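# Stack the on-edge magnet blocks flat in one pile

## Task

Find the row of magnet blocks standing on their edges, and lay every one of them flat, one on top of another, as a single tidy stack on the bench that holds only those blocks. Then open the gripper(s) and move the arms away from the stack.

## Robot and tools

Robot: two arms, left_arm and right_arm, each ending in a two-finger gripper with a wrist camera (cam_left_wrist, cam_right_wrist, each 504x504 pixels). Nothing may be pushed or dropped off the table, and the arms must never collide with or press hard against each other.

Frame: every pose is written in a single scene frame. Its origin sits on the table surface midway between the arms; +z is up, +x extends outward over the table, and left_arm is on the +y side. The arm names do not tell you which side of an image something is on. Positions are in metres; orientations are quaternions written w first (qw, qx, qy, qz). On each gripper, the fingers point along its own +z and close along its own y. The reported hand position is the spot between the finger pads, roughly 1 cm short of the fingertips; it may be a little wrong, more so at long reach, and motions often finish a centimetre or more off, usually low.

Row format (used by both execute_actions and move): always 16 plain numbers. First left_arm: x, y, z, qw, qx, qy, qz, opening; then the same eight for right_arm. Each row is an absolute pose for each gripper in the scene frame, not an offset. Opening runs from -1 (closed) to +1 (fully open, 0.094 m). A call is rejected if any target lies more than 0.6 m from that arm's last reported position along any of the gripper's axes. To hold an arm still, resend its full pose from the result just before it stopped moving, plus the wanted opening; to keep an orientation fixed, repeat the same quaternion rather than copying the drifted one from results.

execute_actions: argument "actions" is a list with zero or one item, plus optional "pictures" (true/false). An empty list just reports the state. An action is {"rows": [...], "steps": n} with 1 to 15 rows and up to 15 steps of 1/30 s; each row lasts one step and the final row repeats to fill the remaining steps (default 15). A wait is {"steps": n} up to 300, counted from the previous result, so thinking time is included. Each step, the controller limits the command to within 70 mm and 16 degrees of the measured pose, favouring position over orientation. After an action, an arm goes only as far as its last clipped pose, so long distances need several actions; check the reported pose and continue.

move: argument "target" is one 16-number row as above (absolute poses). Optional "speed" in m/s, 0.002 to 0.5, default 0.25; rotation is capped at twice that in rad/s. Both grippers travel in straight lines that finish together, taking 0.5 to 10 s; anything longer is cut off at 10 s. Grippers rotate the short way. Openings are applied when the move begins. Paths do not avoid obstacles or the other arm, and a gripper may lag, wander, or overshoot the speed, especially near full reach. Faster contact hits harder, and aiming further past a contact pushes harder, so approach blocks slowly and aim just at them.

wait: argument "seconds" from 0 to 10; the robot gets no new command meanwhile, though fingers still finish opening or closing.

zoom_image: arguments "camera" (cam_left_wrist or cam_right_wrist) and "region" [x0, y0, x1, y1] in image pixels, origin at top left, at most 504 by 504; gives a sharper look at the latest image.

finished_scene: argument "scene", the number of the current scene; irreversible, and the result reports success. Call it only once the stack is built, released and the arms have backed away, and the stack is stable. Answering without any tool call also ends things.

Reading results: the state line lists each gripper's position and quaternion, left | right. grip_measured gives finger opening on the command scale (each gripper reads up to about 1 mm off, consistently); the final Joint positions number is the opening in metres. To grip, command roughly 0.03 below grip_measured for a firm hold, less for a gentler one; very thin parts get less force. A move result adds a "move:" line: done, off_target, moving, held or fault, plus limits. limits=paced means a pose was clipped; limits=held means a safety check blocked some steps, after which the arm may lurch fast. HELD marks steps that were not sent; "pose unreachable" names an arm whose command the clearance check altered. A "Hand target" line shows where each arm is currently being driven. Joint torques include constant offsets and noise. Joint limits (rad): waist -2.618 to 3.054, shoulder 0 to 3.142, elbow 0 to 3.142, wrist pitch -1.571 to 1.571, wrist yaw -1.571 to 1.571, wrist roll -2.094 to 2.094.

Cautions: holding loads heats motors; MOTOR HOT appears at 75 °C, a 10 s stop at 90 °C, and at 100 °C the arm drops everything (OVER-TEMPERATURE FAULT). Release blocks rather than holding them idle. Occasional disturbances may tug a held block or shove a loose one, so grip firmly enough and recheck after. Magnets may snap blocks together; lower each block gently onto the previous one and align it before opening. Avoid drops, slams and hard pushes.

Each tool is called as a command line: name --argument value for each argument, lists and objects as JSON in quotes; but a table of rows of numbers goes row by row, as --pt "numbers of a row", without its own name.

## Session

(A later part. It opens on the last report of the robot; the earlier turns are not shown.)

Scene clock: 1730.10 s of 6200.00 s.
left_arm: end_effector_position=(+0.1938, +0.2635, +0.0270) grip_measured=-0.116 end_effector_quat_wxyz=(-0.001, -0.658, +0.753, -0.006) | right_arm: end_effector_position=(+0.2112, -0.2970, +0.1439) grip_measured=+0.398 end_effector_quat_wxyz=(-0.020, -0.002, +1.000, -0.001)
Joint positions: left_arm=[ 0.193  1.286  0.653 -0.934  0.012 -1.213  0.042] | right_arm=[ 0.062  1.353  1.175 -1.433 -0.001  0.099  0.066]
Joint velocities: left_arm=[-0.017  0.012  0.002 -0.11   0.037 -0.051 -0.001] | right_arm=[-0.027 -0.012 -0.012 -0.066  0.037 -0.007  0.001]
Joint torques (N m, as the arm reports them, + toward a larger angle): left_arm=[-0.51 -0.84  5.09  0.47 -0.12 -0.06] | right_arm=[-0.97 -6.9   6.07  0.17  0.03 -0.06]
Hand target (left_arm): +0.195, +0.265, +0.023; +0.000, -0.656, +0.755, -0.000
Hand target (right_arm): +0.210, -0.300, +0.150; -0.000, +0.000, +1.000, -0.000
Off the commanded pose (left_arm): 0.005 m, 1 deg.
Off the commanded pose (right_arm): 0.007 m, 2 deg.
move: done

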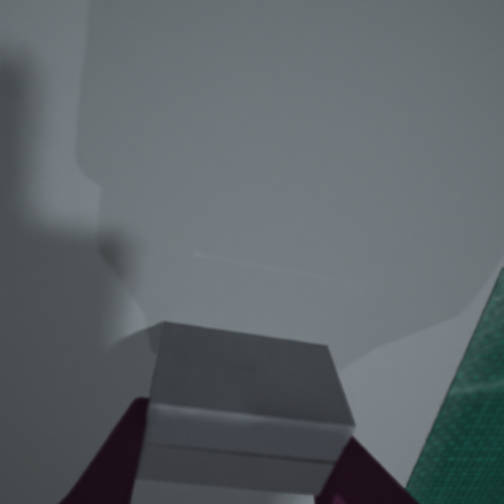

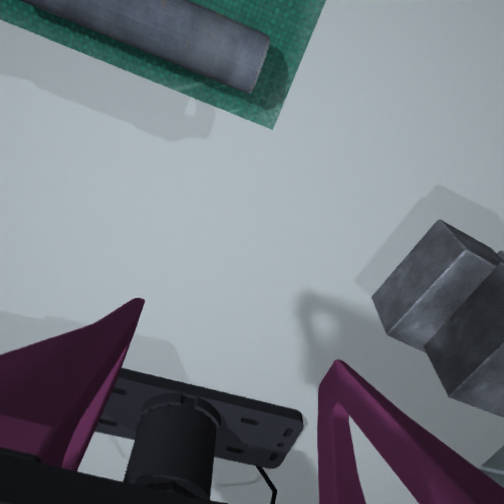

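execute_actions --actions '[{"rows": [[0.195,0.265,0.0245,0,-0.6561,0.7547,0,-0.14, 0.21,-0.30,0.15,0,0,1,0,0.4],[0.195,0.265,0.0245,0,-0.6561,0.7547,0,-0.12, 0.21,-0.30,0.15,0,0,1,0,0.4],[0.195,0.265,0.0245,0,-0.6561,0.7547,0,-0.105, 0.21,-0.30,0.15,0,0,1,0,0.4],[0.195,0.265,0.0245,0,-0.6561,0.7547,0,-0.09, 0.21,-0.30,0.15,0,0,1,0,0.4],[0.195,0.265,0.0245,0,-0.6561,0.7547,0,-0.07, 0.21,-0.30,0.15,0,0,1,0,0.4],[0.195,0.265,0.0245,0,-0.6561,0.7547,0,-0.04, 0.21,-0.30,0.15,0,0,1,0,0.4],[0.195,0.265,0.0245,0,-0.6561,0.7547,0,0.0, 0.21,-0.30,0.15,0,0,1,0,0.4],[0.195,0.265,0.0245,0,-0.6561,0.7547,0,0.1, 0.21,-0.30,0.15,0,0,1,0,0.4],[0.195,0.265,0.0245,0,-0.6561,0.7547,0,0.25, 0.21,-0.30,0.15,0,0,1,0,0.4],[0.195,0.265,0.0245,0,-0.6561,0.7547,0,0.5, 0.21,-0.30,0.15,0,0,1,0,0.4]], "steps": 14}]' --pictures false

move --target '[0.195,0.265,0.11,0,-0.6561,0.7547,0,0.5, 0.21,-0.30,0.15,0,0,1,0,0.4]' --speed 0.12

Scene clock: 1740.67 s of 6200.00 s.
left_arm: end_effector_position=(+0.1939, +0.2635, +0.0270) grip_measured=+0.497 end_effector_quat_wxyz=(-0.001, -0.658, +0.753, -0.006) | right_arm: end_effector_position=(+0.2112, -0.2970, +0.1439) grip_measured=+0.398 end_effector_quat_wxyz=(-0.020, -0.002, +1.000, -0.001)
Joint positions: left_arm=[ 0.193  1.286  0.653 -0.934  0.012 -1.213  0.07 ] | right_arm=[ 0.062  1.353  1.175 -1.433 -0.001  0.099  0.066]
Joint velocities: left_arm=[ 0.007 -0.007 -0.007  0.007 -0.022  0.022 -0.001] | right_arm=[ 0.017 -0.012 -0.012 -0.066 -0.022  0.051  0.001]
Joint torques (N m, as the arm reports them, + toward a larger angle): left_arm=[-0.59 -1.11  5.69  0.38 -0.11 -0.04] | right_arm=[-0.97 -6.91  6.04  0.17  0.01 -0.07]
Hand target (left_arm): +0.195, +0.265, +0.025; +0.000, -0.656, +0.755, -0.000
Hand target (right_arm): +0.210, -0.300, +0.150; -0.000, +0.000, +1.000, -0.000
Off the commanded pose (left_arm): 0.003 m, 1 deg.
Off the commanded pose (right_arm): 0.007 m, 2 deg.
Steps of this call (steps 1 to 90: nothing new was sent; then 7.10 s passed at rest; steps 91 to 104: all 14 steps of this action). Readings (end_effector_position):
91: left_arm (+0.1938, +0.2635, +0.0270) | right_arm (+0.2112, -0.2970, +0.1439)
92: left_arm (+0.1938, +0.2635, +0.0270) | right_arm (+0.2112, -0.2970, +0.1439)
94: left_arm (+0.1938, +0.2635, +0.0270) | right_arm (+0.2112, -0.2970, +0.1439)
98: left_arm (+0.1939, +0.2635, +0.0270) | right_arm (+0.2112, -0.2970, +0.1439)
104: the state above

Scene clock: 1742.23 s of 6200.00 s.
left_arm: end_effector_position=(+0.1926, +0.2633, +0.0996) grip_measured=+0.497 end_effector_quat_wxyz=(-0.016, -0.658, +0.753, +0.002) | right_arm: end_effector_position=(+0.2112, -0.2970, +0.1439) grip_measured=+0.398 end_effector_quat_wxyz=(-0.020, -0.002, +1.000, -0.001)
Joint positions: left_arm=[ 0.193  1.242  0.92  -1.279  0.012 -1.213  0.07 ] | right_arm=[ 0.062  1.353  1.175 -1.433 -0.001  0.099  0.066]
Joint velocities: left_arm=[-0.002  0.007 -0.017 -0.022 -0.051  0.037 -0.   ] | right_arm=[ 0.007 -0.007 -0.007 -0.037 -0.051  0.037  0.   ]
Joint torques (N m, as the arm reports them, + toward a larger angle): left_arm=[-0.68 -4.06  8.23  0.03 -0.1  -0.03] | right_arm=[-0.97 -6.88  6.03  0.15  0.02 -0.07]
Hand target (left_arm): +0.195, +0.265, +0.110; +0.000, -0.656, +0.755, -0.000
Hand target (right_arm): +0.210, -0.300, +0.150; -0.000, +0.000, +1.000, -0.000
Off the commanded pose (left_arm): 0.011 m, 2 deg.
Off the commanded pose (right_arm): 0.007 m, 2 deg.
move: off_target (left_arm)

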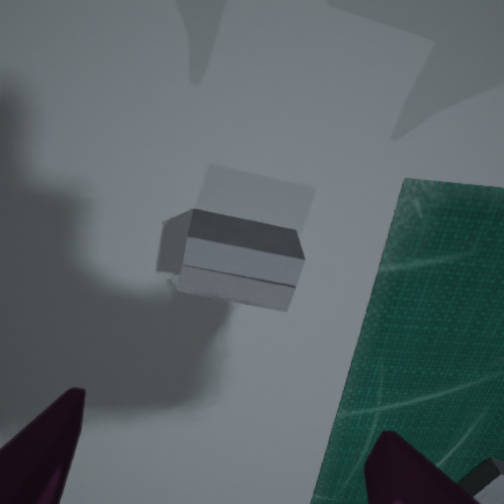

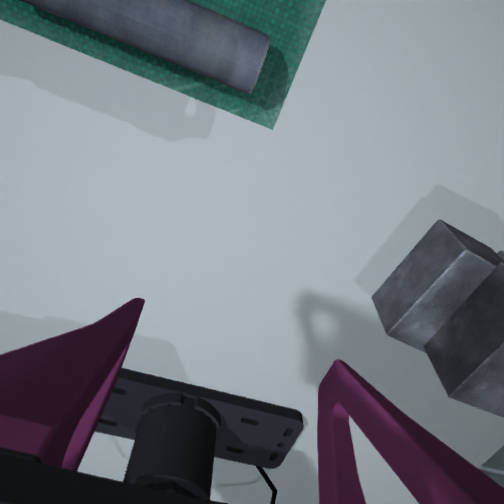

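move --target '[0.25,0.33,0.175,0,-0.7071,0.7071,0,0.5, 0.18,-0.10,0.16,0.0410,-0.3417,0.9388,0.0149,0.4]' --speed 0.3

move --target '[0.25,0.33,0.175,0,-0.7071,0.7071,0,0.5, 0.175,0.10,0.12,0.3135,-0.5299,0.7569,0.2195,0.4]' --speed 0.3

Scene clock: 1762.00 s of 6200.00 s.
left_arm: end_effector_position=(+0.2500, +0.3250, +0.1687) grip_measured=+0.497 end_effector_quat_wxyz=(+0.004, +0.705, -0.709, +0.005) | right_arm: end_effector_position=(+0.1719, -0.1135, +0.1534) grip_measured=+0.398 end_effector_quat_wxyz=(+0.020, -0.337, +0.941, +0.005)
Joint positions: left_arm=[ 0.383  1.509  1.408 -1.474  0.013 -1.153  0.07 ] | right_arm=[ 0.861  1.503  1.341 -1.369  0.012  0.215  0.066]
Joint velocities: left_arm=[-0.012  0.012  0.012 -0.022  0.007  0.022 -0.   ] | right_arm=[-0.002 -0.022 -0.007  0.022  0.051  0.007 -0.   ]
Joint torques (N m, as the arm reports them, + toward a larger angle): left_arm=[ 0.88 -4.02  8.34  0.08 -0.1   0.02] | right_arm=[ 0.53 -4.44  9.46  0.4   0.09 -0.04]
Hand target (left_arm): +0.250, +0.330, +0.174; +0.001, +0.707, -0.707, +0.001
Hand target (right_arm): +0.179, -0.104, +0.161; +0.040, -0.342, +0.939, +0.014
Off the commanded pose (left_arm): 0.008 m, 1 deg.
Off the commanded pose (right_arm): 0.017 m, 3 deg.
After step 90, 15.03 s passed at rest.
move: off_target (right_arm)

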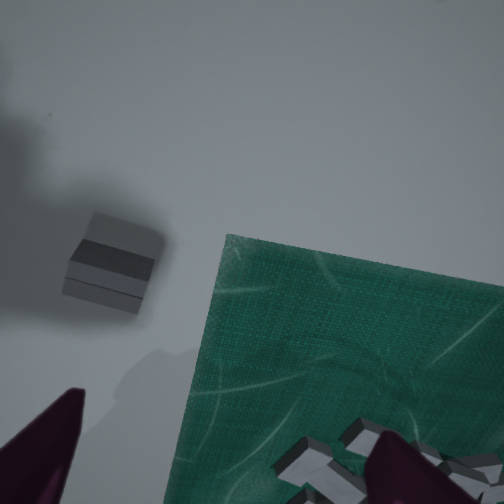

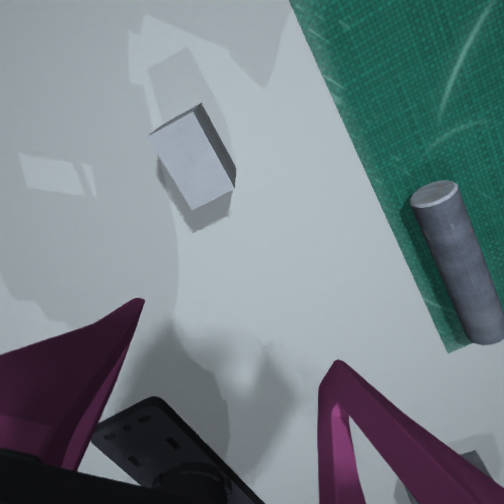

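Scene clock: 1764.30 s of 6200.00 s.
left_arm: end_effector_position=(+0.2494, +0.3248, +0.1687) grip_measured=+0.497 end_effector_quat_wxyz=(+0.006, +0.705, -0.709, +0.005) | right_arm: end_effector_position=(+0.1763, +0.0933, +0.1187) grip_measured=+0.399 end_effector_quat_wxyz=(+0.307, -0.527, +0.764, +0.210)
Joint positions: left_arm=[ 0.383  1.509  1.408 -1.477  0.013 -1.153  0.07 ] | right_arm=[ 1.131  1.633  1.055 -0.231 -0.021 -0.026  0.066]
Joint velocities: left_arm=[-0.002 -0.012 -0.007 -0.007 -0.007  0.037 -0.   ] | right_arm=[ 0.027 -0.007  0.012  0.007 -0.037  0.007  0.   ]
Joint torques (N m, as the arm reports them, + toward a larger angle): left_arm=[ 0.7  -4.11  8.56  0.06 -0.11  0.  ] | right_arm=[ 0.62 -6.33  7.42  1.53 -0.13 -0.05]
Hand target (left_arm): +0.250, +0.330, +0.175; -0.000, +0.707, -0.707, +0.000
Hand target (right_arm): +0.174, +0.100, +0.120; +0.313, -0.531, +0.757, +0.219
Off the commanded pose (left_arm): 0.008 m, 1 deg.
Off the commanded pose (right_arm): 0.007 m, 2 deg.
move: done

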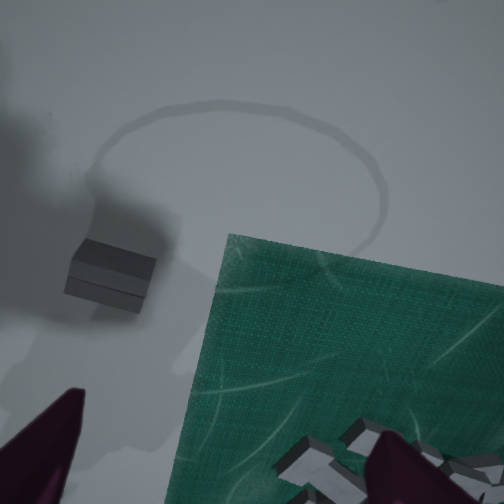

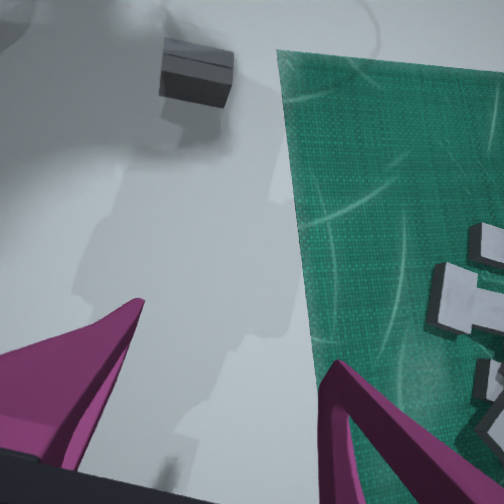

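move --target '[0.25,0.33,0.175,0,-0.7071,0.7071,0,0.5, 0.176,0.17,0.045,0.4022,-0.5759,0.5963,0.3885,0.4]' --speed 0.15

Scene clock: 1775.07 s of 6200.00 s.
left_arm: end_effector_position=(+0.2494, +0.3248, +0.1687) grip_measured=+0.497 end_effector_quat_wxyz=(+0.006, +0.705, -0.709, +0.005) | right_arm: end_effector_position=(+0.1697, +0.1657, +0.0366) grip_measured=+0.399 end_effector_quat_wxyz=(+0.387, -0.580, +0.607, +0.381)
Joint positions: left_arm=[ 0.383  1.509  1.408 -1.477  0.013 -1.153  0.07 ] | right_arm=[ 1.074  2.091  0.89   0.742 -0.384 -0.169  0.066]
Joint velocities: left_arm=[-0.012  0.002 -0.007 -0.081  0.007  0.051 -0.001] | right_arm=[-0.007 -0.022 -0.002  0.007 -0.022 -0.051 -0.   ]
Joint torques (N m, as the arm reports them, + toward a larger angle): left_arm=[ 0.69 -4.02  8.57  0.08 -0.1  -0.01] | right_arm=[-0.85 -8.61  6.89  1.76 -0.23 -0.03]
Hand target (left_arm): +0.250, +0.330, +0.175; -0.000, +0.707, -0.707, +0.000
Hand target (right_arm): +0.175, +0.171, +0.046; -0.402, +0.576, -0.596, -0.388
Off the commanded pose (left_arm): 0.008 m, 1 deg.
Off the commanded pose (right_arm): 0.011 m, 2 deg.
After step 90, 5.30 s passed at rest.
move: off_target (right_arm)

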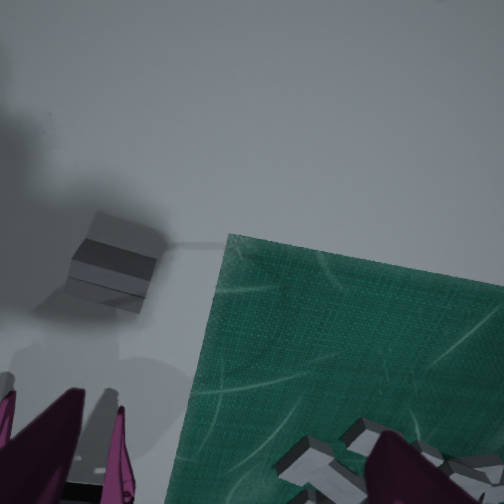

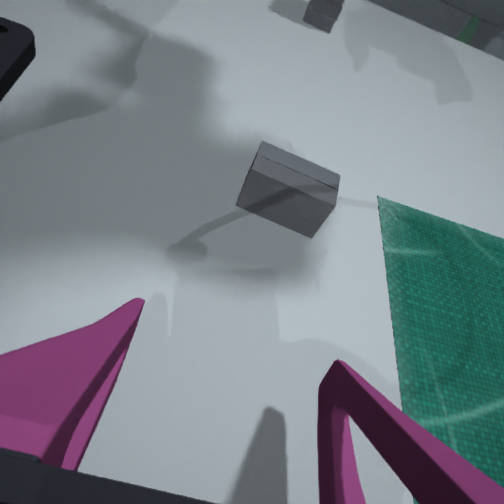

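execute_actions --actions '[]'

Scene clock: 1796.23 s of 6200.00 s.
left_arm: end_effector_position=(+0.2493, +0.3247, +0.1687) grip_measured=+0.497 end_effector_quat_wxyz=(+0.006, +0.705, -0.709, +0.005) | right_arm: end_effector_position=(+0.1697, +0.1658, +0.0370) grip_measured=+0.399 end_effector_quat_wxyz=(-0.388, +0.580, -0.607, -0.381)
Joint positions: left_arm=[ 0.383  1.509  1.408 -1.477  0.013 -1.153  0.07 ] | right_arm=[ 1.074  2.091  0.89   0.744 -0.385 -0.169  0.066]
Joint velocities: left_arm=[ 0.002  0.002 -0.012 -0.037 -0.037  0.007  0.   ] | right_arm=[-0.017 -0.017  0.007  0.007  0.051  0.007 -0.   ]
Joint torques (N m, as the arm reports them, + toward a larger angle): left_arm=[ 0.71 -4.08  8.64  0.08 -0.11 -0.02] | right_arm=[-0.8  -8.55  6.9   1.74 -0.23 -0.01]
Hand target (left_arm): +0.250, +0.330, +0.175; -0.000, +0.707, -0.707, +0.000
Hand target (right_arm): +0.175, +0.171, +0.046; -0.402, +0.576, -0.596, -0.388
Off the commanded pose (left_arm): 0.008 m, 1 deg.
Off the commanded pose (right_arm): 0.011 m, 2 deg.
Steps of this call (steps 1 to 90: nothing new was sent; then 18.17 s passed at rest). Readings (end_effector_position):
1: left_arm (+0.2494, +0.3248, +0.1687) | right_arm (+0.1697, +0.1657, +0.0367)
2: left_arm (+0.2494, +0.3248, +0.1687) | right_arm (+0.1697, +0.1657, +0.0367)
4: left_arm (+0.2494, +0.3248, +0.1687) | right_arm (+0.1697, +0.1658, +0.0368)
8: left_arm (+0.2494, +0.3248, +0.1687) | right_arm (+0.1697, +0.1658, +0.0369)
90: the state above

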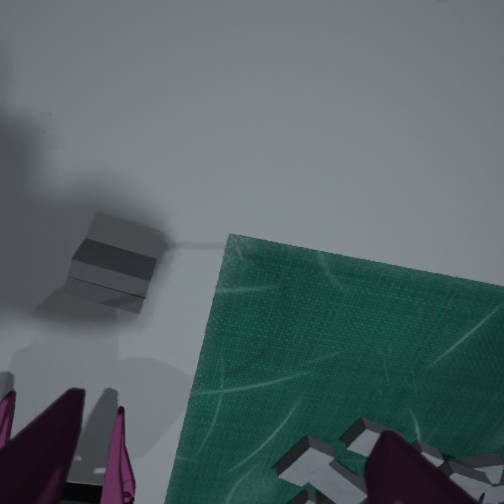

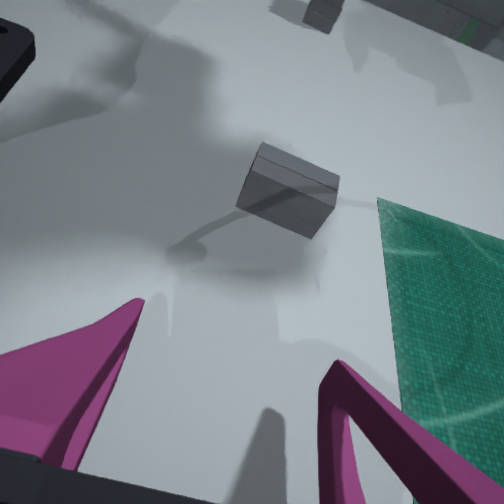

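move --target '[0.25,0.33,0.175,0,-0.7071,0.7071,0,0.5, 0.186,0.225,0.040,0.4022,-0.5759,0.5963,0.3885,0.4]' --speed 0.06

Scene clock: 1811.57 s of 6200.00 s.
left_arm: end_effector_position=(+0.2493, +0.3247, +0.1687) grip_measured=+0.497 end_effector_quat_wxyz=(+0.006, +0.705, -0.709, +0.005) | right_arm: end_effector_position=(+0.1870, +0.2162, +0.0328) grip_measured=+0.399 end_effector_quat_wxyz=(-0.397, +0.579, -0.602, -0.382)
Joint positions: left_arm=[ 0.383  1.509  1.408 -1.477  0.013 -1.153  0.07 ] | right_arm=[ 1.092  2.241  1.129  0.677 -0.364 -0.164  0.066]
Joint velocities: left_arm=[ 0.002 -0.022  0.017  0.007  0.007  0.051 -0.001] | right_arm=[ 0.007  0.007 -0.007 -0.022  0.022  0.022  0.001]
Joint torques (N m, as the arm reports them, + toward a larger angle): left_arm=[ 0.71 -4.01  8.47  0.07 -0.11  0.  ] | right_arm=[ 0.72 -9.9   8.62  1.55 -0.08  0.1 ]
Hand target (left_arm): +0.250, +0.330, +0.175; -0.000, +0.707, -0.707, +0.000
Hand target (right_arm): +0.185, +0.225, +0.041; -0.402, +0.576, -0.596, -0.389
Off the commanded pose (left_arm): 0.008 m, 1 deg.
Off the commanded pose (right_arm): 0.011 m, 1 deg.
After step 90, 11.00 s passed at rest.
move: off_target (right_arm)

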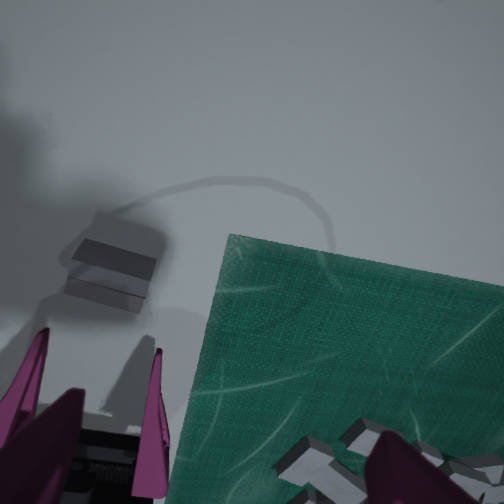

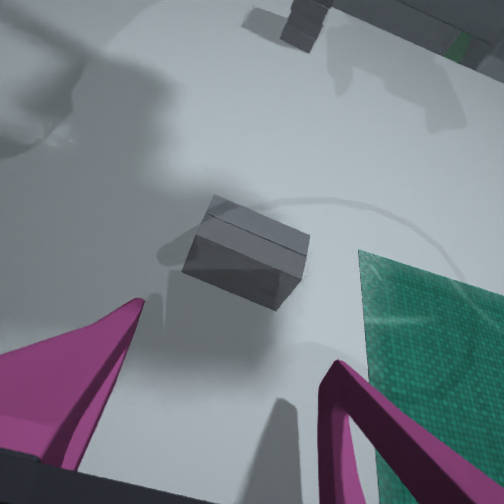

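move --target '[0.25,0.33,0.175,0,-0.7071,0.7071,0,0.5, 0.187,0.258,0.033,0.4022,-0.5759,0.5963,0.3885,0.4]' --speed 0.04

Scene clock: 1817.47 s of 6200.00 s.
left_arm: end_effector_position=(+0.2493, +0.3247, +0.1687) grip_measured=+0.497 end_effector_quat_wxyz=(+0.006, +0.705, -0.709, +0.005) | right_arm: end_effector_position=(+0.1880, +0.2487, +0.0239) grip_measured=+0.399 end_effector_quat_wxyz=(-0.396, +0.579, -0.602, -0.381)
Joint positions: left_arm=[ 0.383  1.509  1.408 -1.477  0.013 -1.153  0.07 ] | right_arm=[ 1.121  2.342  1.285  0.623 -0.339 -0.152  0.066]
Joint velocities: left_arm=[-0.012 -0.002  0.002 -0.007  0.007 -0.066  0.001] | right_arm=[ 0.012 -0.002  0.012 -0.066 -0.022 -0.095 -0.   ]
Joint torques (N m, as the arm reports them, + toward a larger angle): left_arm=[ 0.71 -4.04  8.68  0.07 -0.1   0.01] | right_arm=[  0.72 -10.87   8.85   1.52  -0.07   0.08]
Hand target (left_arm): +0.250, +0.330, +0.175; -0.000, +0.707, -0.707, +0.000
Hand target (right_arm): +0.187, +0.258, +0.033; -0.402, +0.576, -0.596, -0.389
Off the commanded pose (left_arm): 0.008 m, 1 deg.
Off the commanded pose (right_arm): 0.013 m, 1 deg.
After step 90, 1.57 s passed at rest.
move: off_target (right_arm)

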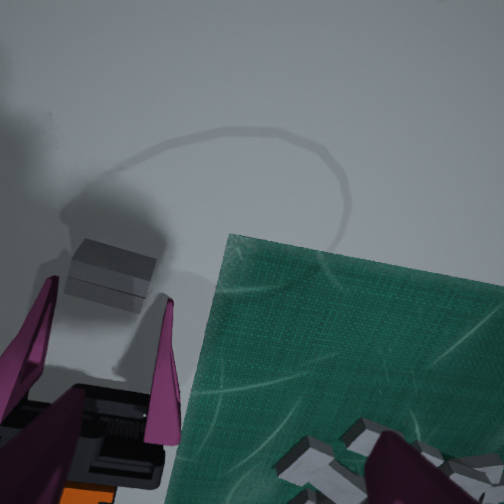

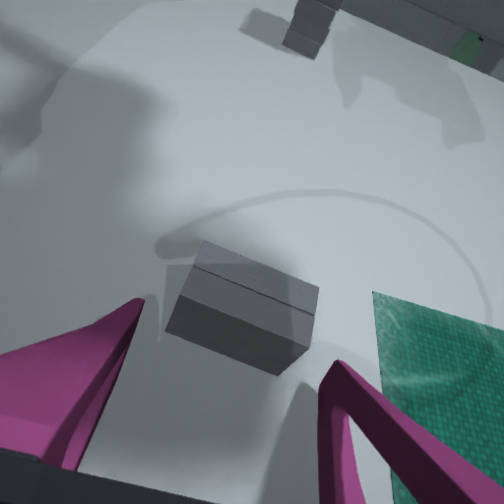

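move --target '[0.25,0.33,0.175,0,-0.7071,0.7071,0,0.5, 0.187,0.275,0.029,0.4022,-0.5759,0.5963,0.3885,0.4]' --speed 0.03

Scene clock: 1823.47 s of 6200.00 s.
left_arm: end_effector_position=(+0.2493, +0.3247, +0.1687) grip_measured=+0.497 end_effector_quat_wxyz=(+0.006, +0.705, -0.709, +0.005) | right_arm: end_effector_position=(+0.1889, +0.2664, +0.0217) grip_measured=+0.399 end_effector_quat_wxyz=(-0.398, +0.579, -0.600, -0.382)
Joint positions: left_arm=[ 0.383  1.509  1.408 -1.477  0.013 -1.153  0.07 ] | right_arm=[ 1.134  2.395  1.373  0.597 -0.327 -0.147  0.066]
Joint velocities: left_arm=[-0.002  0.017 -0.002  0.081 -0.007  0.007 -0.   ] | right_arm=[-0.002 -0.007  0.002  0.066  0.051 -0.037 -0.001]
Joint torques (N m, as the arm reports them, + toward a larger angle): left_arm=[ 0.76 -4.06  8.53  0.1  -0.1   0.  ] | right_arm=[  0.75 -11.29   9.03   1.47  -0.07   0.09]
Hand target (left_arm): +0.250, +0.330, +0.175; -0.000, +0.707, -0.707, +0.000
Hand target (right_arm): +0.187, +0.275, +0.029; -0.402, +0.576, -0.596, -0.389
Off the commanded pose (left_arm): 0.008 m, 1 deg.
Off the commanded pose (right_arm): 0.011 m, 1 deg.
After step 90, 1.83 s passed at rest.
move: off_target (right_arm)

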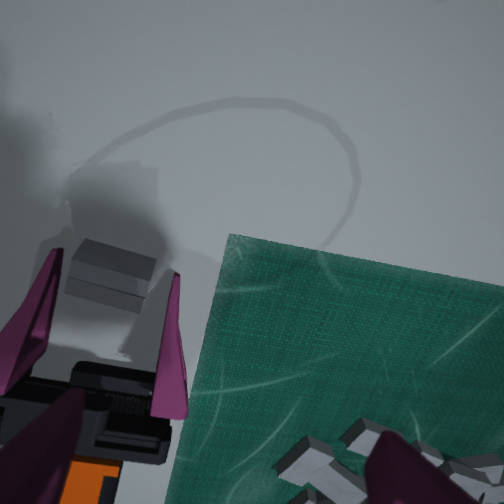

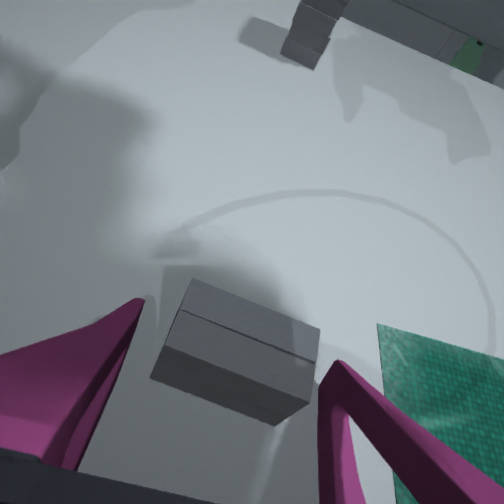

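move --target '[0.25,0.33,0.175,0,-0.7071,0.7071,0,0.5, 0.187,0.284,0.028,0.4022,-0.5759,0.5963,0.3885,0.4]' --speed 0.02

Scene clock: 1832.67 s of 6200.00 s.
left_arm: end_effector_position=(+0.2493, +0.3247, +0.1687) grip_measured=+0.497 end_effector_quat_wxyz=(+0.006, +0.705, -0.709, +0.005) | right_arm: end_effector_position=(+0.1897, +0.2760, +0.0220) grip_measured=+0.399 end_effector_quat_wxyz=(-0.400, +0.578, -0.599, -0.383)
Joint positions: left_arm=[ 0.383  1.509  1.408 -1.477  0.013 -1.153  0.07 ] | right_arm=[ 1.141  2.42   1.421  0.58  -0.32  -0.143  0.066]
Joint velocities: left_arm=[-0.017 -0.002  0.002  0.007  0.051  0.007 -0.001] | right_arm=[-0.002 -0.007  0.012  0.022 -0.022 -0.007 -0.   ]
Joint torques (N m, as the arm reports them, + toward a larger angle): left_arm=[ 0.77 -4.07  8.69  0.08 -0.1   0.01] | right_arm=[  0.86 -11.39   9.05   1.47  -0.04   0.11]
Hand target (left_arm): +0.250, +0.330, +0.175; -0.000, +0.707, -0.707, +0.000
Hand target (right_arm): +0.187, +0.284, +0.028; -0.402, +0.576, -0.596, -0.389
Off the commanded pose (left_arm): 0.008 m, 1 deg.
Off the commanded pose (right_arm): 0.010 m, 1 deg.
After step 90, 5.03 s passed at rest.
move: done

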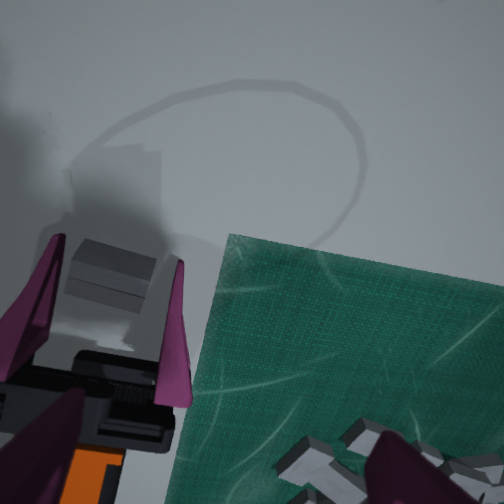

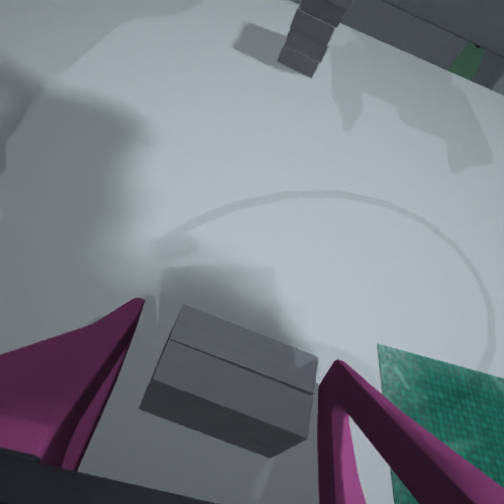

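move --target '[0.25,0.33,0.175,0,-0.7071,0.7071,0,0.5, 0.186,0.285,0.023,0.4022,-0.5759,0.5963,0.3885,0.4]' --speed 0.01

Scene clock: 1839.13 s of 6200.00 s.
left_arm: end_effector_position=(+0.2493, +0.3247, +0.1687) grip_measured=+0.497 end_effector_quat_wxyz=(+0.006, +0.705, -0.709, +0.005) | right_arm: end_effector_position=(+0.1899, +0.2765, +0.0214) grip_measured=+0.399 end_effector_quat_wxyz=(-0.402, +0.577, -0.599, -0.385)
Joint positions: left_arm=[ 0.383  1.509  1.408 -1.477  0.013 -1.153  0.07 ] | right_arm=[ 1.141  2.425  1.421  0.589 -0.32  -0.14   0.066]
Joint velocities: left_arm=[ 0.002 -0.002 -0.017 -0.051 -0.051 -0.022  0.001] | right_arm=[-0.007 -0.012 -0.002 -0.022 -0.051 -0.007 -0.   ]
Joint torques (N m, as the arm reports them, + toward a larger angle): left_arm=[ 0.73 -4.03  8.64  0.07 -0.11  0.01] | right_arm=[  0.97 -10.7    9.21   1.49  -0.01   0.1 ]
Hand target (left_arm): +0.250, +0.330, +0.175; -0.000, +0.707, -0.707, +0.000
Hand target (right_arm): +0.186, +0.285, +0.023; -0.402, +0.576, -0.596, -0.389
Off the commanded pose (left_arm): 0.008 m, 1 deg.
Off the commanded pose (right_arm): 0.010 m, 1 deg.
After step 90, 2.27 s passed at rest.
move: done

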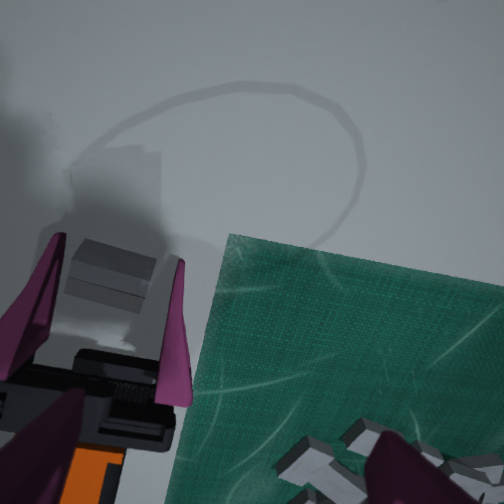

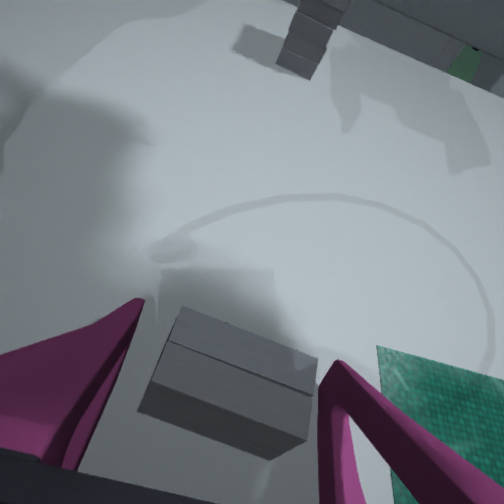

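move --target '[0.25,0.33,0.175,0,-0.7071,0.7071,0,0.5, 0.186,0.286,0.018,0.4022,-0.5759,0.5963,0.3885,0.4]' --speed 0.01

Scene clock: 1842.67 s of 6200.00 s.
left_arm: end_effector_position=(+0.2493, +0.3247, +0.1687) grip_measured=+0.497 end_effector_quat_wxyz=(+0.006, +0.705, -0.709, +0.005) | right_arm: end_effector_position=(+0.1909, +0.2803, +0.0215) grip_measured=+0.399 end_effector_quat_wxyz=(-0.406, +0.574, -0.596, -0.388)
Joint positions: left_arm=[ 0.383  1.509  1.408 -1.477  0.013 -1.153  0.07 ] | right_arm=[ 1.142  2.44   1.437  0.603 -0.321 -0.136  0.066]
Joint velocities: left_arm=[-0.017 -0.007 -0.012 -0.007 -0.022  0.022  0.001] | right_arm=[ 0.012  0.007 -0.002  0.007  0.066 -0.081  0.001]
Joint torques (N m, as the arm reports them, + toward a larger angle): left_arm=[ 0.76 -4.09  8.65  0.08 -0.12 -0.01] | right_arm=[  1.03 -10.75   8.58   1.44   0.     0.04]
Hand target (left_arm): +0.250, +0.330, +0.175; -0.000, +0.707, -0.707, +0.000
Hand target (right_arm): +0.186, +0.286, +0.018; -0.402, +0.576, -0.596, -0.389
Off the commanded pose (left_arm): 0.008 m, 1 deg.
Off the commanded pose (right_arm): 0.008 m, 0 deg.
move: done

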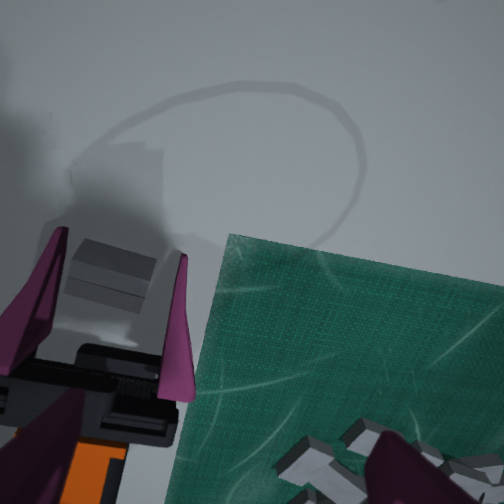

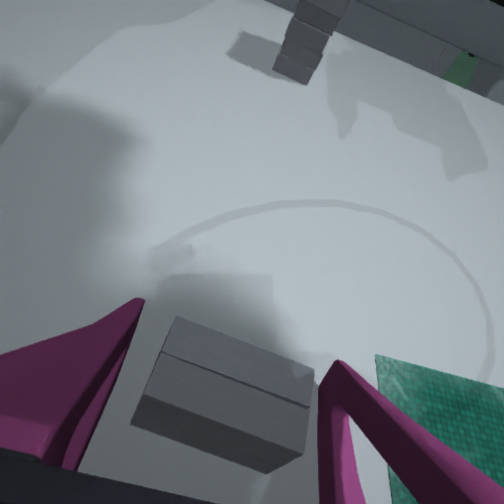

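move --target '[0.25,0.33,0.175,0,-0.7071,0.7071,0,0.5, 0.186,0.281,0.013,0.4022,-0.5759,0.5963,0.3885,0.4]' --speed 0.01

Scene clock: 1850.80 s of 6200.00 s.
left_arm: end_effector_position=(+0.2493, +0.3247, +0.1687) grip_measured=+0.497 end_effector_quat_wxyz=(+0.006, +0.705, -0.709, +0.005) | right_arm: end_effector_position=(+0.1910, +0.2805, +0.0220) grip_measured=+0.399 end_effector_quat_wxyz=(-0.407, +0.574, -0.595, -0.388)
Joint positions: left_arm=[ 0.383  1.509  1.408 -1.477  0.013 -1.153  0.07 ] | right_arm=[ 1.142  2.44   1.437  0.605 -0.321 -0.136  0.066]
Joint velocities: left_arm=[-0.007  0.007 -0.002 -0.022  0.007 -0.066 -0.001] | right_arm=[ 0.002  0.007  0.017 -0.022  0.007 -0.081 -0.   ]
Joint torques (N m, as the arm reports them, + toward a larger angle): left_arm=[ 0.69 -4.    8.56  0.08 -0.12  0.01] | right_arm=[  0.57 -10.67   6.52   1.62  -0.03   0.04]
Hand target (left_arm): +0.250, +0.330, +0.175; -0.000, +0.707, -0.707, +0.000
Hand target (right_arm): +0.186, +0.281, +0.013; -0.402, +0.576, -0.596, -0.388
Off the commanded pose (left_arm): 0.008 m, 1 deg.
Off the commanded pose (right_arm): 0.010 m, 1 deg.
After step 90, 3.93 s passed at rest.
move: done

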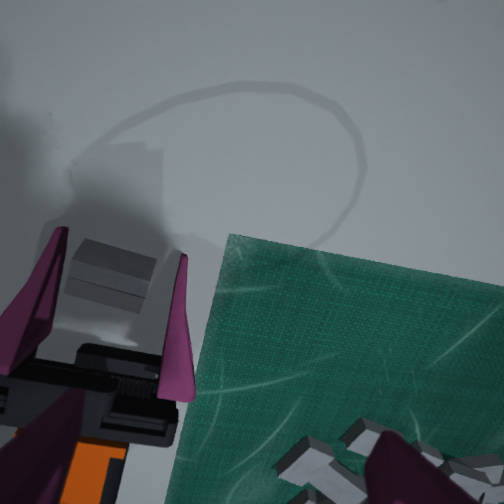

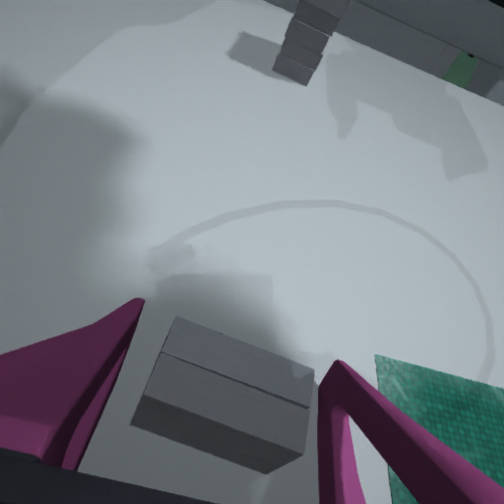

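move --target '[0.25,0.33,0.175,0,-0.7071,0.7071,0,0.5, 0.188,0.283,0.024,0.4022,-0.5759,0.5963,0.3885,0.0]' --speed 0.01

Scene clock: 1855.13 s of 6200.00 s.
left_arm: end_effector_position=(+0.2493, +0.3247, +0.1687) grip_measured=+0.497 end_effector_quat_wxyz=(+0.006, +0.705, -0.709, +0.005) | right_arm: end_effector_position=(+0.1906, +0.2805, +0.0218) grip_measured=+0.002 end_effector_quat_wxyz=(-0.406, +0.574, -0.595, -0.389)
Joint positions: left_arm=[ 0.383  1.509  1.408 -1.477  0.013 -1.153  0.07 ] | right_arm=[ 1.142  2.44   1.437  0.604 -0.323 -0.136  0.047]
Joint velocities: left_arm=[ 0.007 -0.002  0.002  0.007  0.007 -0.066  0.   ] | right_arm=[-0.007  0.002  0.002 -0.022 -0.037 -0.007  0.   ]
Joint torques (N m, as the arm reports them, + toward a larger angle): left_arm=[ 0.75 -4.1   8.65  0.06 -0.11  0.  ] | right_arm=[  0.51 -12.38   7.56   1.33  -0.03   0.03]
Hand target (left_arm): +0.250, +0.330, +0.175; -0.000, +0.707, -0.707, +0.000
Hand target (right_arm): +0.188, +0.283, +0.024; -0.402, +0.576, -0.596, -0.389
Off the commanded pose (left_arm): 0.008 m, 1 deg.
Off the commanded pose (right_arm): 0.004 m, 0 deg.
After step 90, 0.30 s passed at rest.
move: done

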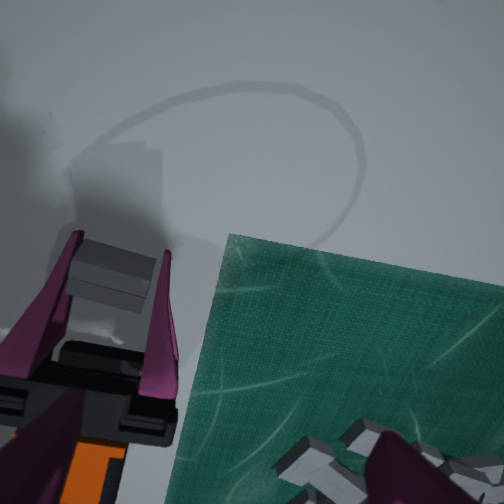

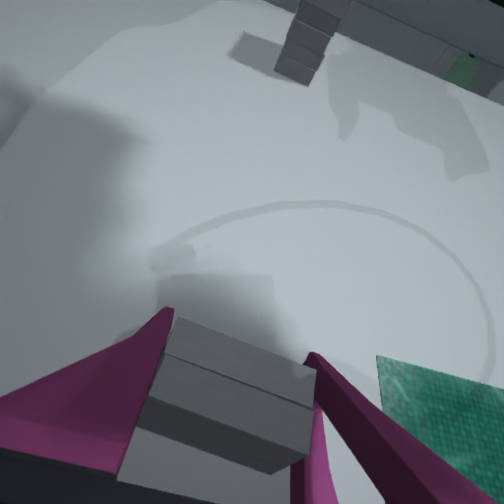

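execute_actions --actions '[{"rows":[[0.25,0.33,0.175,0,-0.7071,0.7071,0,0.5, 0.188,0.283,0.024,0.4022,-0.5759,0.5963,0.3885,-0.03],[0.25,0.33,0.175,0,-0.7071,0.7071,0,0.5, 0.188,0.283,0.024,0.4022,-0.5759,0.5963,0.3885,-0.04],[0.25,0.33,0.175,0,-0.7071,0.7071,0,0.5, 0.188,0.283,0.024,0.4022,-0.5759,0.5963,0.3885,-0.05],[0.25,0.33,0.175,0,-0.7071,0.7071,0,0.5, 0.188,0.283,0.024,0.4022,-0.5759,0.5963,0.3885,-0.06],[0.25,0.33,0.175,0,-0.7071,0.7071,0,0.5, 0.188,0.283,0.024,0.4022,-0.5759,0.5963,0.3885,-0.07],[0.25,0.33,0.175,0,-0.7071,0.7071,0,0.5, 0.188,0.283,0.024,0.4022,-0.5759,0.5963,0.3885,-0.08],[0.25,0.33,0.175,0,-0.7071,0.7071,0,0.5, 0.188,0.283,0.024,0.4022,-0.5759,0.5963,0.3885,-0.09],[0.25,0.33,0.175,0,-0.7071,0.7071,0,0.5, 0.188,0.283,0.024,0.4022,-0.5759,0.5963,0.3885,-0.10],[0.25,0.33,0.175,0,-0.7071,0.7071,0,0.5, 0.188,0.283,0.024,0.4022,-0.5759,0.5963,0.3885,-0.11],[0.25,0.33,0.175,0,-0.7071,0.7071,0,0.5, 0.188,0.283,0.024,0.4022,-0.5759,0.5963,0.3885,-0.12],[0.25,0.33,0.175,0,-0.7071,0.7071,0,0.5, 0.188,0.283,0.024,0.4022,-0.5759,0.5963,0.3885,-0.13],[0.25,0.33,0.175,0,-0.7071,0.7071,0,0.5, 0.188,0.283,0.024,0.4022,-0.5759,0.5963,0.3885,-0.14],[0.25,0.33,0.175,0,-0.7071,0.7071,0,0.5, 0.188,0.283,0.024,0.4022,-0.5759,0.5963,0.3885,-0.15],[0.25,0.33,0.175,0,-0.7071,0.7071,0,0.5, 0.188,0.283,0.024,0.4022,-0.5759,0.5963,0.3885,-0.16],[0.25,0.33,0.175,0,-0.7071,0.7071,0,0.5, 0.188,0.283,0.024,0.4022,-0.5759,0.5963,0.3885,-0.17]],"steps":15}]'

Scene clock: 1863.07 s of 6200.00 s.
left_arm: end_effector_position=(+0.2493, +0.3247, +0.1687) grip_measured=+0.497 end_effector_quat_wxyz=(+0.006, +0.705, -0.709, +0.005) | right_arm: end_effector_position=(+0.1894, +0.2807, +0.0218) grip_measured=-0.117 end_effector_quat_wxyz=(-0.405, +0.575, -0.594, -0.390)
Joint positions: left_arm=[ 0.383  1.509  1.408 -1.477  0.013 -1.153  0.07 ] | right_arm=[ 1.143  2.44   1.437  0.604 -0.325 -0.136  0.041]
Joint velocities: left_arm=[ 0.007  0.002 -0.022  0.007  0.051  0.051  0.002] | right_arm=[-0.017  0.012  0.007  0.037 -0.051 -0.007 -0.001]
Joint torques (N m, as the arm reports them, + toward a larger angle): left_arm=[ 0.75 -4.03  8.6   0.09 -0.12  0.  ] | right_arm=[  0.32 -12.34   7.67   1.37  -0.01   0.04]
Hand target (left_arm): +0.250, +0.330, +0.175; -0.000, +0.707, -0.707, +0.000
Hand target (right_arm): +0.188, +0.283, +0.024; -0.402, +0.576, -0.596, -0.389
Off the commanded pose (left_arm): 0.008 m, 1 deg.
Off the commanded pose (right_arm): 0.003 m, 0 deg.
Steps of this call (steps 1 to 90: nothing new was sent; then 4.43 s passed at rest; steps 91 to 105: all 15 steps of this action). Readings (end_effector_position):
91: left_arm (+0.2493, +0.3247, +0.1687) | right_arm (+0.1904, +0.2805, +0.0219)
92: left_arm (+0.2493, +0.3247, +0.1687) | right_arm (+0.1900, +0.2805, +0.0218)
94: left_arm (+0.2493, +0.3247, +0.1687) | right_arm (+0.1897, +0.2806, +0.0218)
98: left_arm (+0.2493, +0.3247, +0.1687) | right_arm (+0.1894, +0.2807, +0.0218)
105: the state above

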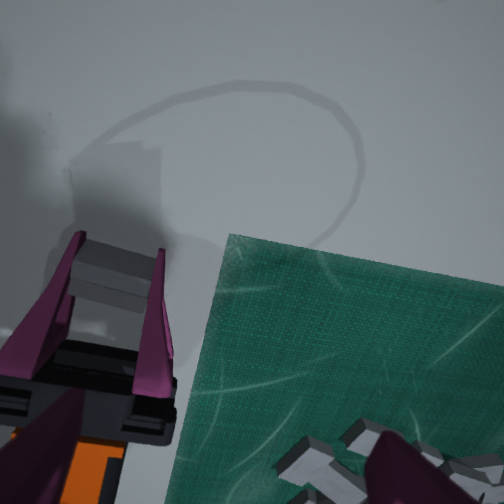

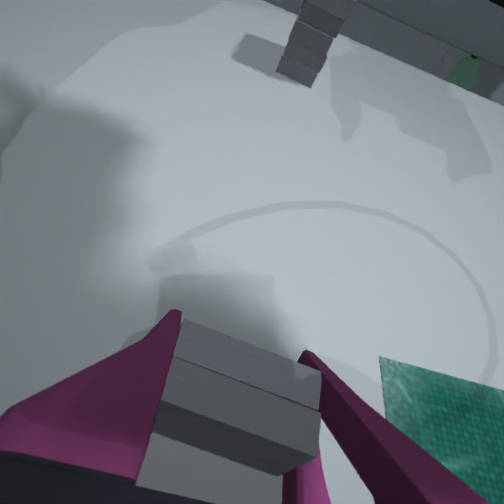

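move --target '[0.30,0.40,0.178,0,-0.7071,0.7071,0,0.5, 0.188,0.283,0.060,0.4022,-0.5759,0.5963,0.3885,-0.17]' --speed 0.05

Scene clock: 1868.33 s of 6200.00 s.
left_arm: end_effector_position=(+0.3015, +0.3945, +0.1700) grip_measured=+0.497 end_effector_quat_wxyz=(+0.006, +0.706, -0.708, +0.005) | right_arm: end_effector_position=(+0.1875, +0.2730, +0.0232) grip_measured=-0.117 end_effector_quat_wxyz=(+0.377, -0.583, +0.615, +0.374)
Joint positions: left_arm=[ 0.514  1.816  1.75  -1.514  0.013 -1.024  0.07 ] | right_arm=[ 1.143  2.392  1.437  0.478 -0.319 -0.136  0.041]
Joint velocities: left_arm=[ 0.007 -0.002  0.007 -0.081 -0.007 -0.066 -0.001] | right_arm=[ 0.007 -0.007 -0.007  0.007 -0.037 -0.007 -0.001]
Joint torques (N m, as the arm reports them, + toward a larger angle): left_arm=[ 0.96 -7.14  8.27  0.09 -0.09  0.03] | right_arm=[  0.36 -15.49   8.12   1.57  -0.1    0.04]
Hand target (left_arm): +0.299, +0.400, +0.177; +0.001, +0.707, -0.707, +0.001
Hand target (right_arm): +0.188, +0.282, +0.060; -0.402, +0.576, -0.596, -0.389
Off the commanded pose (left_arm): 0.010 m, 1 deg.
Off the commanded pose (right_arm): 0.038 m, 4 deg.
After step 90, 0.17 s passed at rest.
move: off_target (right_arm)

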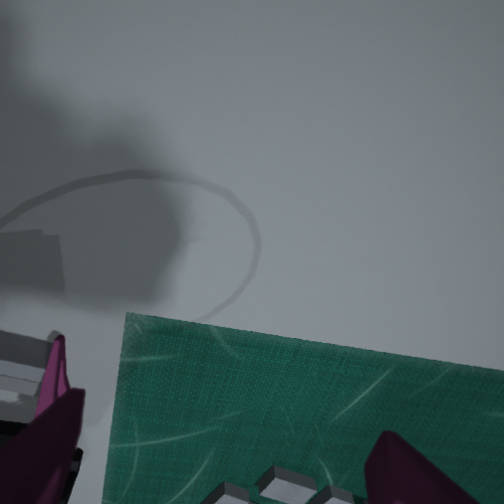

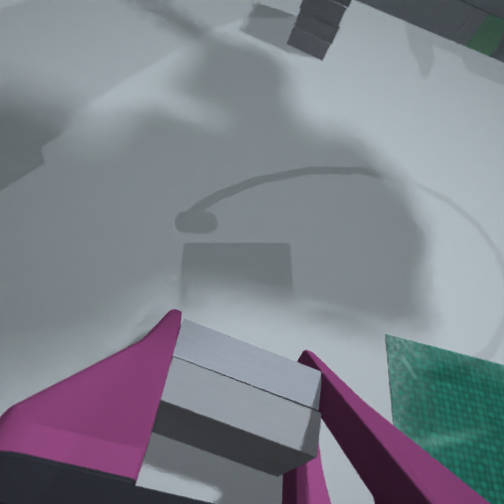

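execute_actions --actions '[]'

Scene clock: 1877.23 s of 6200.00 s.
left_arm: end_effector_position=(+0.3008, +0.3941, +0.1702) grip_measured=+0.497 end_effector_quat_wxyz=(+0.008, +0.705, -0.709, +0.005) | right_arm: end_effector_position=(+0.1875, +0.2729, +0.0231) grip_measured=-0.117 end_effector_quat_wxyz=(+0.376, -0.583, +0.615, +0.374)
Joint positions: left_arm=[ 0.514  1.816  1.751 -1.518  0.013 -1.023  0.07 ] | right_arm=[ 1.143  2.392  1.437  0.477 -0.319 -0.136  0.041]
Joint velocities: left_arm=[-0.007 -0.002 -0.007 -0.007  0.037 -0.007 -0.001] | right_arm=[ 0.017  0.002  0.002  0.022 -0.081 -0.007 -0.   ]
Joint torques (N m, as the arm reports them, + toward a larger angle): left_arm=[ 0.83 -7.14  8.22  0.07 -0.11  0.  ] | right_arm=[  0.41 -15.55   8.2    1.58  -0.1    0.02]
Hand target (left_arm): +0.299, +0.400, +0.177; +0.001, +0.707, -0.707, +0.001
Hand target (right_arm): +0.188, +0.282, +0.059; -0.402, +0.576, -0.596, -0.388
Off the commanded pose (left_arm): 0.010 m, 1 deg.
Off the commanded pose (right_arm): 0.038 m, 4 deg.
Steps of this call (steps 1 to 90: nothing new was sent; then 5.90 s passed at rest). Readings (end_effector_position):
1: left_arm (+0.3014, +0.3945, +0.1701) | right_arm (+0.1875, +0.2730, +0.0232)
2: left_arm (+0.3013, +0.3944, +0.1702) | right_arm (+0.1875, +0.2730, +0.0232)
4: left_arm (+0.3011, +0.3943, +0.1702) | right_arm (+0.1875, +0.2730, +0.0232)
8: left_arm (+0.3009, +0.3942, +0.1702) | right_arm (+0.1875, +0.2729, +0.0231)
90: the state above

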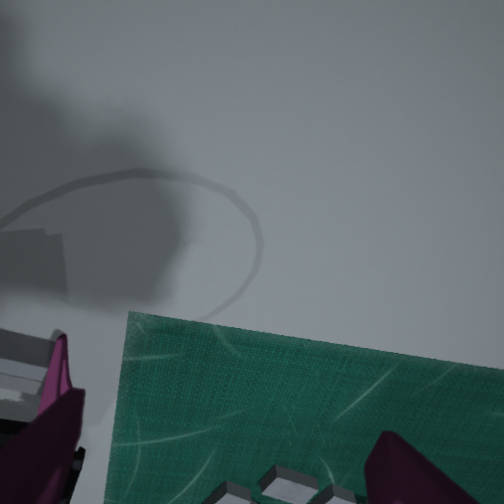

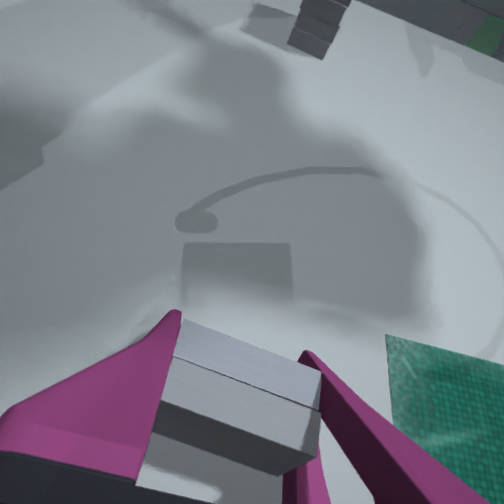

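move --target '[0.30,0.40,0.178,0,-0.7071,0.7071,0,0.5, 0.186,0.265,0.110,0.4022,-0.5759,0.5963,0.3885,-0.17]' --speed 0.05

Scene clock: 1897.27 s of 6200.00 s.
left_arm: end_effector_position=(+0.3002, +0.3938, +0.1702) grip_measured=+0.497 end_effector_quat_wxyz=(+0.009, +0.705, -0.709, +0.004) | right_arm: end_effector_position=(+0.1819, +0.2592, +0.0707) grip_measured=-0.117 end_effector_quat_wxyz=(+0.369, -0.585, +0.620, +0.371)
Joint positions: left_arm=[ 0.514  1.816  1.751 -1.521  0.013 -1.023  0.07 ] | right_arm=[ 1.143  2.234  1.396  0.341 -0.318 -0.137  0.041]
Joint velocities: left_arm=[ 0.012 -0.017 -0.012 -0.022 -0.037  0.081 -0.   ] | right_arm=[-0.012 -0.022  0.007 -0.007 -0.051  0.022  0.001]
Joint torques (N m, as the arm reports them, + toward a larger angle): left_arm=[ 0.73 -7.09  8.76  0.06 -0.12  0.02] | right_arm=[ -0.46 -15.06   7.5    1.86  -0.24  -0.03]
Hand target (left_arm): +0.300, +0.400, +0.178; -0.000, +0.707, -0.707, +0.000
Hand target (right_arm): +0.186, +0.264, +0.109; -0.402, +0.576, -0.596, -0.388
Off the commanded pose (left_arm): 0.010 m, 1 deg.
Off the commanded pose (right_arm): 0.040 m, 5 deg.
After step 90, 14.97 s passed at rest.
move: off_target (right_arm)

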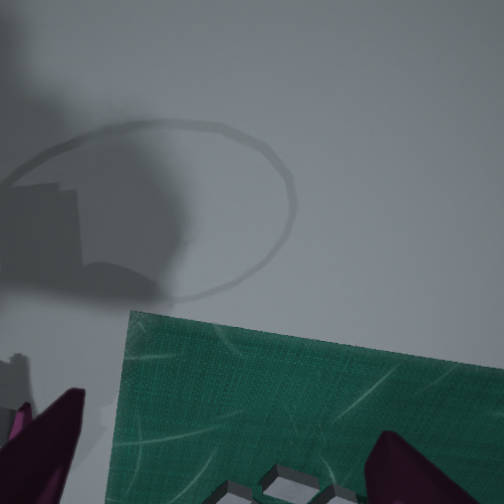

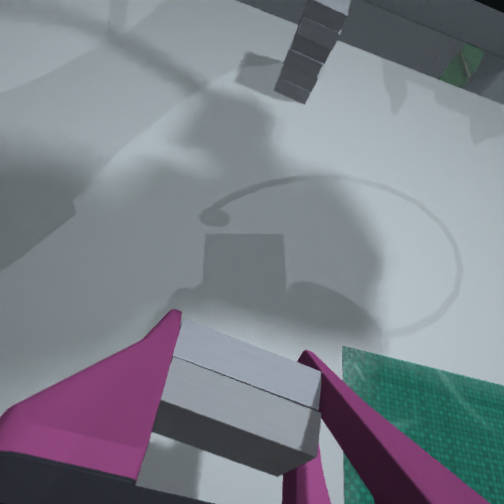

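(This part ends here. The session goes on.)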